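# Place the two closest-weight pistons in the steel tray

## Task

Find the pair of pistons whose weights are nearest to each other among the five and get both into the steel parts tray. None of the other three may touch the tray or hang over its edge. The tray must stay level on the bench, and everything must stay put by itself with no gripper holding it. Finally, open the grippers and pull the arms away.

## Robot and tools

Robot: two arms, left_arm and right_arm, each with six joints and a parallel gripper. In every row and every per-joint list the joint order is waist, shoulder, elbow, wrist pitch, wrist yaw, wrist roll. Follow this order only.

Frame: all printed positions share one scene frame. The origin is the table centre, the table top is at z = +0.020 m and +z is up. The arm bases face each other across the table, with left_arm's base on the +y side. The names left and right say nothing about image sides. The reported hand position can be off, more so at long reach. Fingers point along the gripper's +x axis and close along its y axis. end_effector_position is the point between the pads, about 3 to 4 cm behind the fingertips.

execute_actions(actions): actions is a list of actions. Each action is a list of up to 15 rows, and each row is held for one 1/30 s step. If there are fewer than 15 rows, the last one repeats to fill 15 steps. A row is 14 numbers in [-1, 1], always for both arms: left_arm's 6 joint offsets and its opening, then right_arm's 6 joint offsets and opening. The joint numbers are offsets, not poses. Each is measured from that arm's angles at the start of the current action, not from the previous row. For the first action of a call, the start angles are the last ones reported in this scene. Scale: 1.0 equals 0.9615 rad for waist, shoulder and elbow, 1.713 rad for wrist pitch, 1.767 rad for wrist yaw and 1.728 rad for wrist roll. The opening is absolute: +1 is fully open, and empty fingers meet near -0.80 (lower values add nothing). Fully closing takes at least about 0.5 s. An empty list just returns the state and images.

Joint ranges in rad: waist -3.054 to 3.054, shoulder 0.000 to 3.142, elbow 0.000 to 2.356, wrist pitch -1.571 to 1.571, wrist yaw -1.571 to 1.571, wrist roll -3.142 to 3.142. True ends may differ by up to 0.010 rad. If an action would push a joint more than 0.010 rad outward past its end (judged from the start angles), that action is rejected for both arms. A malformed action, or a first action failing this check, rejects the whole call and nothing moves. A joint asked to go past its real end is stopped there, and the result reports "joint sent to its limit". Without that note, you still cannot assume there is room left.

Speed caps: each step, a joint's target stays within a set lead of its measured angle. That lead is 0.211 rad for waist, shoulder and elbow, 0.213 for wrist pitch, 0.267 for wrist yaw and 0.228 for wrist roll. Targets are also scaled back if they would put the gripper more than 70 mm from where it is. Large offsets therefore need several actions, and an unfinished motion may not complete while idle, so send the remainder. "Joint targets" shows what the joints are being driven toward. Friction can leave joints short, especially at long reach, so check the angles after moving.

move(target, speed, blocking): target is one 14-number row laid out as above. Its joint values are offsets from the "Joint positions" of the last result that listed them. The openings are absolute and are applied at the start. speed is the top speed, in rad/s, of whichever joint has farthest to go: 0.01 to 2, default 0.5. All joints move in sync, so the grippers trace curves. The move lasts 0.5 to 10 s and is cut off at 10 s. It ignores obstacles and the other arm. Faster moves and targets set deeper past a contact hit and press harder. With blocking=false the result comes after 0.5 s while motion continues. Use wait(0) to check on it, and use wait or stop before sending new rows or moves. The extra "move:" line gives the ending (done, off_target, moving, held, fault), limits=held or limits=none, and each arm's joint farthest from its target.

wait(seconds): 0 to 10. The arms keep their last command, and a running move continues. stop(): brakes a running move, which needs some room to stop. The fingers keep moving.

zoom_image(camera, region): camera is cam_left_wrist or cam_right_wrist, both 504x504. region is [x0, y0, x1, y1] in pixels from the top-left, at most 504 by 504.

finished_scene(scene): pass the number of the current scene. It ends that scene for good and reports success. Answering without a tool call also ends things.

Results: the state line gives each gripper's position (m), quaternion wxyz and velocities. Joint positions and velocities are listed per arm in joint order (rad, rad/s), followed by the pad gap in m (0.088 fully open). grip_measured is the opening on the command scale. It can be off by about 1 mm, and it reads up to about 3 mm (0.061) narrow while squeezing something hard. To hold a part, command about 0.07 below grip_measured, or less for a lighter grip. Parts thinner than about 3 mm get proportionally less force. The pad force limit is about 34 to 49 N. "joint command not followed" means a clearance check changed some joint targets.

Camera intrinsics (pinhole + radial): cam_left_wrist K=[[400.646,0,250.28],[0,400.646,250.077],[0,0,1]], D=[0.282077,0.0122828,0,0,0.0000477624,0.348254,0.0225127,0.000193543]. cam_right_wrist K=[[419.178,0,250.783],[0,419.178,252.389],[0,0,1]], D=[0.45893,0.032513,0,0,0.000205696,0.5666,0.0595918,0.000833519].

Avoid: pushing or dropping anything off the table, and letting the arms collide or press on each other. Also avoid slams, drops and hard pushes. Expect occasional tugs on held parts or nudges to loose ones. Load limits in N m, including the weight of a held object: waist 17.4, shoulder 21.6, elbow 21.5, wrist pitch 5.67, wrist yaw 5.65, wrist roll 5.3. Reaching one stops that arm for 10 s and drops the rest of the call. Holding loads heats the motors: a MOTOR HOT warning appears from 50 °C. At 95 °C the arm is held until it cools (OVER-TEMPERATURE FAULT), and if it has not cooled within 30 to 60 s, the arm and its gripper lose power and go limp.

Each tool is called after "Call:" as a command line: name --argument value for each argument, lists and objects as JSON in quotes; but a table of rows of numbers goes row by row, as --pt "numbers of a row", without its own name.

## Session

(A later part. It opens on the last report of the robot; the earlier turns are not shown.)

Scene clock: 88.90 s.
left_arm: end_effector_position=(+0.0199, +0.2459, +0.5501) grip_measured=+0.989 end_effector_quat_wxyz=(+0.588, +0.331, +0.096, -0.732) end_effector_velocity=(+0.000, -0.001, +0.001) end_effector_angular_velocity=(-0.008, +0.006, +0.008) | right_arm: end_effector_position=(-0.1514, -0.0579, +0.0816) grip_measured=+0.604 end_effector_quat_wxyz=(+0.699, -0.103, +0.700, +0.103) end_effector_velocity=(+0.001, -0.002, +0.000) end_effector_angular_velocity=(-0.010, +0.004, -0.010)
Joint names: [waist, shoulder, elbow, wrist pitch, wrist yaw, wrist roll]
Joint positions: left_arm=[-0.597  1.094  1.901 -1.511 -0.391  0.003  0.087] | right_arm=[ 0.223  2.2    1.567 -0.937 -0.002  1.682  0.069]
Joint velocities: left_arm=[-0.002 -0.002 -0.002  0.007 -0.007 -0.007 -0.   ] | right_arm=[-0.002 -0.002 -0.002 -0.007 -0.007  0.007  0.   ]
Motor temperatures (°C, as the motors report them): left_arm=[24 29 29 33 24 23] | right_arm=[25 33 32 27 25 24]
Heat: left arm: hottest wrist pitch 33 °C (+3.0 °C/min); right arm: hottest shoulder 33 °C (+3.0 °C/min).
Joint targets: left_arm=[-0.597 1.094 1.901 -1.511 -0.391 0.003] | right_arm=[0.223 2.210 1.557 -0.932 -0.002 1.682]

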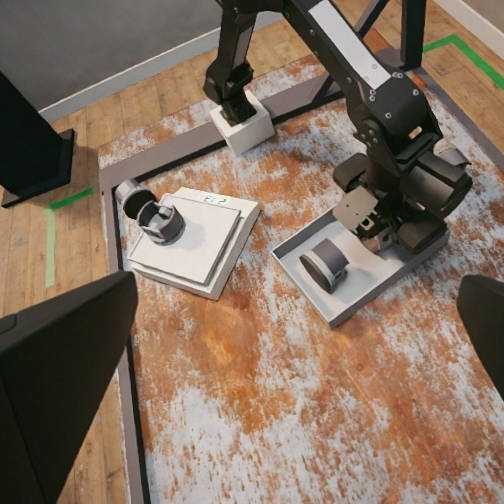

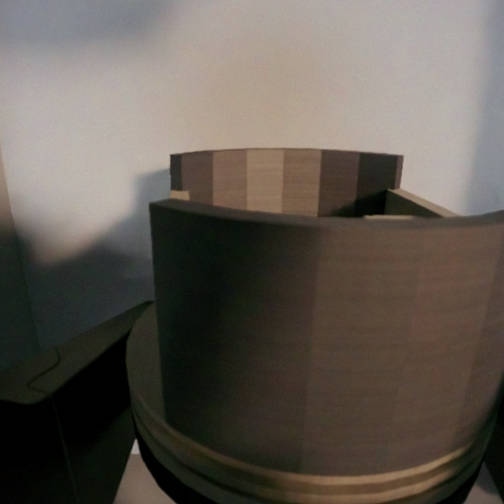

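Contact. Release, lift, retreat.

Call:
execute_actions --actions '[[[0,0,0,0,0,0,1,0,0,0,0,0,0,0.57],[0,0,0,0,0,0,1,0,0,0,0,0,0,0.61],[0,0,0,0,0,0,1,0,0,0,0,0,0,0.65],[0,0,0,0,0,0,1,0,0,0,0,0,0,0.7],[0,0,0,0,0,0,1,0,0,0,0,0,0,0.78],[0,0,0,0,0,0,1,0,0,0,0,0,0,0.86],[0,0,0,0,0,0,1,0,0,0,0,0,0,0.94],[0,0,0,0,0,0,1,0,0,0,0,0,0,1]]]'

Call:
move --target '[0,0,0,0,0,0,1,0,-0.086,0.157,-0.125,0,0,1]' --speed 0.6

Call:
move --target '[0,0,0,0,0,0,1,0,-0.75,-0.7,-0.03,0,0,1]' --speed 1.4

Scene clock: 89.87 s.
left_arm: end_effector_position=(+0.0199, +0.2459, +0.5501) grip_measured=+0.989 end_effector_quat_wxyz=(+0.588, +0.331, +0.096, -0.732) end_effector_velocity=(+0.003, +0.003, -0.003) end_effector_angular_velocity=(+0.015, -0.022, -0.001) | right_arm: end_effector_position=(-0.1513, -0.0580, +0.0815) grip_measured=+0.978 end_effector_quat_wxyz=(+0.699, -0.103, +0.700, +0.103) end_effector_velocity=(-0.001, -0.003, +0.000) end_effector_angular_velocity=(-0.004, -0.010, +0.015)
Joint names: [waist, shoulder, elbow, wrist pitch, wrist yaw, wrist roll]
Joint positions: left_arm=[-0.597  1.094  1.901 -1.511 -0.391  0.003  0.087] | right_arm=[ 0.223  2.2    1.566 -0.936 -0.002  1.682  0.087]
Joint velocities: left_arm=[-0.002 -0.002 -0.002 -0.022 -0.007  0.007 -0.   ] | right_arm=[ 0.007 -0.002 -0.002 -0.007  0.007 -0.007  0.011]
Motor temperatures (°C, as the motors report them): left_arm=[24 29 29 33 24 23] | right_arm=[25 34 32 27 25 24]
Heat: left arm: hottest wrist pitch 33 °C (+3.0 °C/min); right arm: hottest shoulder 34 °C (+4.1 °C/min).
Joint targets: left_arm=[-0.597 1.094 1.901 -1.511 -0.391 0.003] | right_arm=[0.223 2.200 1.567 -0.937 -0.002 1.682]

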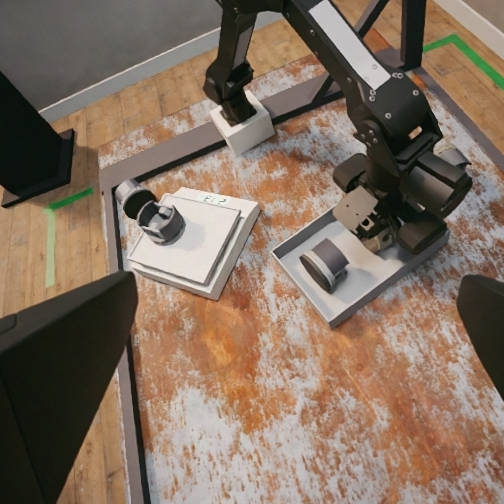

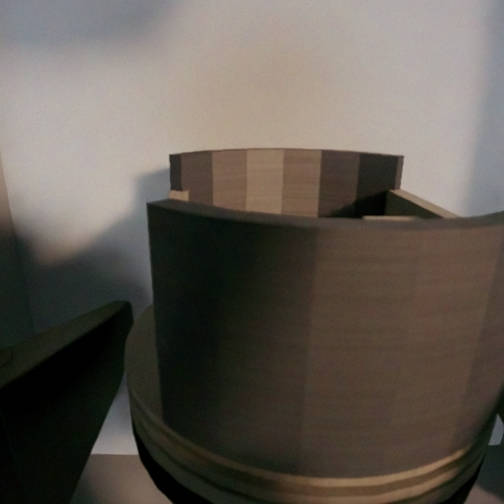

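Scene clock: 90.93 s.
left_arm: end_effector_position=(+0.0199, +0.2459, +0.5501) grip_measured=+0.989 end_effector_quat_wxyz=(+0.588, +0.331, +0.096, -0.732) end_effector_velocity=(+0.001, +0.001, -0.001) end_effector_angular_velocity=(+0.003, -0.014, -0.001) | right_arm: end_effector_position=(-0.1516, -0.0573, +0.1456) grip_measured=+1.000 end_effector_quat_wxyz=(+0.698, -0.101, +0.701, +0.106) end_effector_velocity=(+0.002, -0.005, -0.002) end_effector_angular_velocity=(-0.027, -0.004, +0.020)
Joint names: [waist, shoulder, elbow, wrist pitch, wrist yaw, wrist roll]
Joint positions: left_arm=[-0.597  1.094  1.901 -1.511 -0.391  0.003  0.087] | right_arm=[ 0.223  2.125  1.711 -1.148 -0.002  1.682  0.088]
Joint velocities: left_arm=[-0.002 -0.002 -0.002 -0.007 -0.007  0.007 -0.   ] | right_arm=[-0.002  0.002 -0.002 -0.022 -0.007 -0.022  0.   ]
Motor temperatures (°C, as the motors report them): left_arm=[24 29 29 33 24 23] | right_arm=[25 34 32 27 25 24]
Heat: left arm: hottest wrist pitch 33 °C (+3.0 °C/min); right arm: hottest shoulder 34 °C (+4.0 °C/min).
Joint targets: left_arm=[-0.597 1.094 1.901 -1.511 -0.391 0.003] | right_arm=[0.223 2.118 1.717 -1.150 -0.002 1.682]
move: done; limits=none; left_arm: farthest joint: the waist, 0.000 radians from its target (0.000 radians at the start); right_arm: farthest joint: the shoulder, 0.008 radians from its target (0.083 radians at the start)

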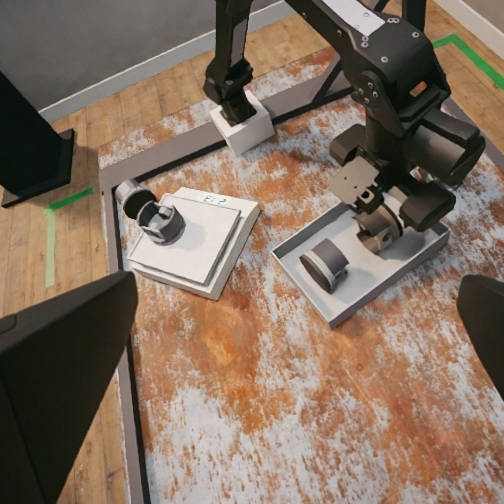

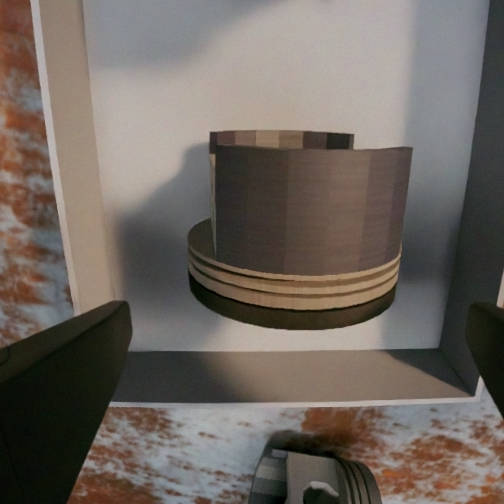

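Scene clock: 92.30 s.
left_arm: end_effector_position=(+0.0199, +0.2459, +0.5501) grip_measured=+0.989 end_effector_quat_wxyz=(+0.588, +0.331, +0.096, -0.732) end_effector_velocity=(+0.003, +0.001, -0.001) end_effector_angular_velocity=(-0.001, -0.010, +0.014) | right_arm: end_effector_position=(-0.0813, -0.2217, +0.1942) grip_measured=+1.000 end_effector_quat_wxyz=(+0.698, -0.101, +0.701, +0.106) end_effector_velocity=(-0.000, -0.004, -0.001) end_effector_angular_velocity=(-0.014, +0.002, +0.010)
Joint names: [waist, shoulder, elbow, wrist pitch, wrist yaw, wrist roll]
Joint positions: left_arm=[-0.597  1.094  1.901 -1.511 -0.391  0.003  0.087] | right_arm=[ 0.223  1.413  1.048 -1.198 -0.002  1.682  0.088]
Joint velocities: left_arm=[-0.007 -0.002 -0.002 -0.007 -0.022 -0.007  0.   ] | right_arm=[ 0.002 -0.002 -0.007 -0.007 -0.007 -0.007  0.   ]
Motor temperatures (°C, as the motors report them): left_arm=[24 29 28 33 24 23] | right_arm=[25 34 32 27 25 24]
Heat: left arm: hottest wrist pitch 33 °C (+3.0 °C/min); right arm: hottest shoulder 34 °C (+4.0 °C/min).
Joint targets: left_arm=[-0.597 1.094 1.901 -1.511 -0.391 0.003] | right_arm=[0.223 1.404 1.038 -1.200 -0.002 1.682]
move: done; limits=none; left_arm: farthest joint: the waist, 0.000 radians from its target (0.000 radians at the start); right_arm: farthest joint: the elbow, 0.010 radians from its target (0.673 radians at the start)

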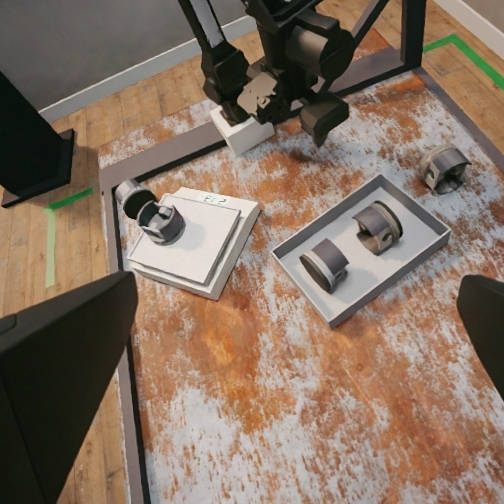

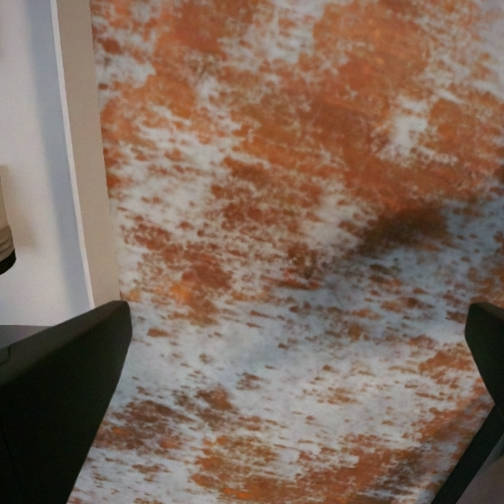

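Call:
finished_scene --scene 2

The scene is finished: the task was done.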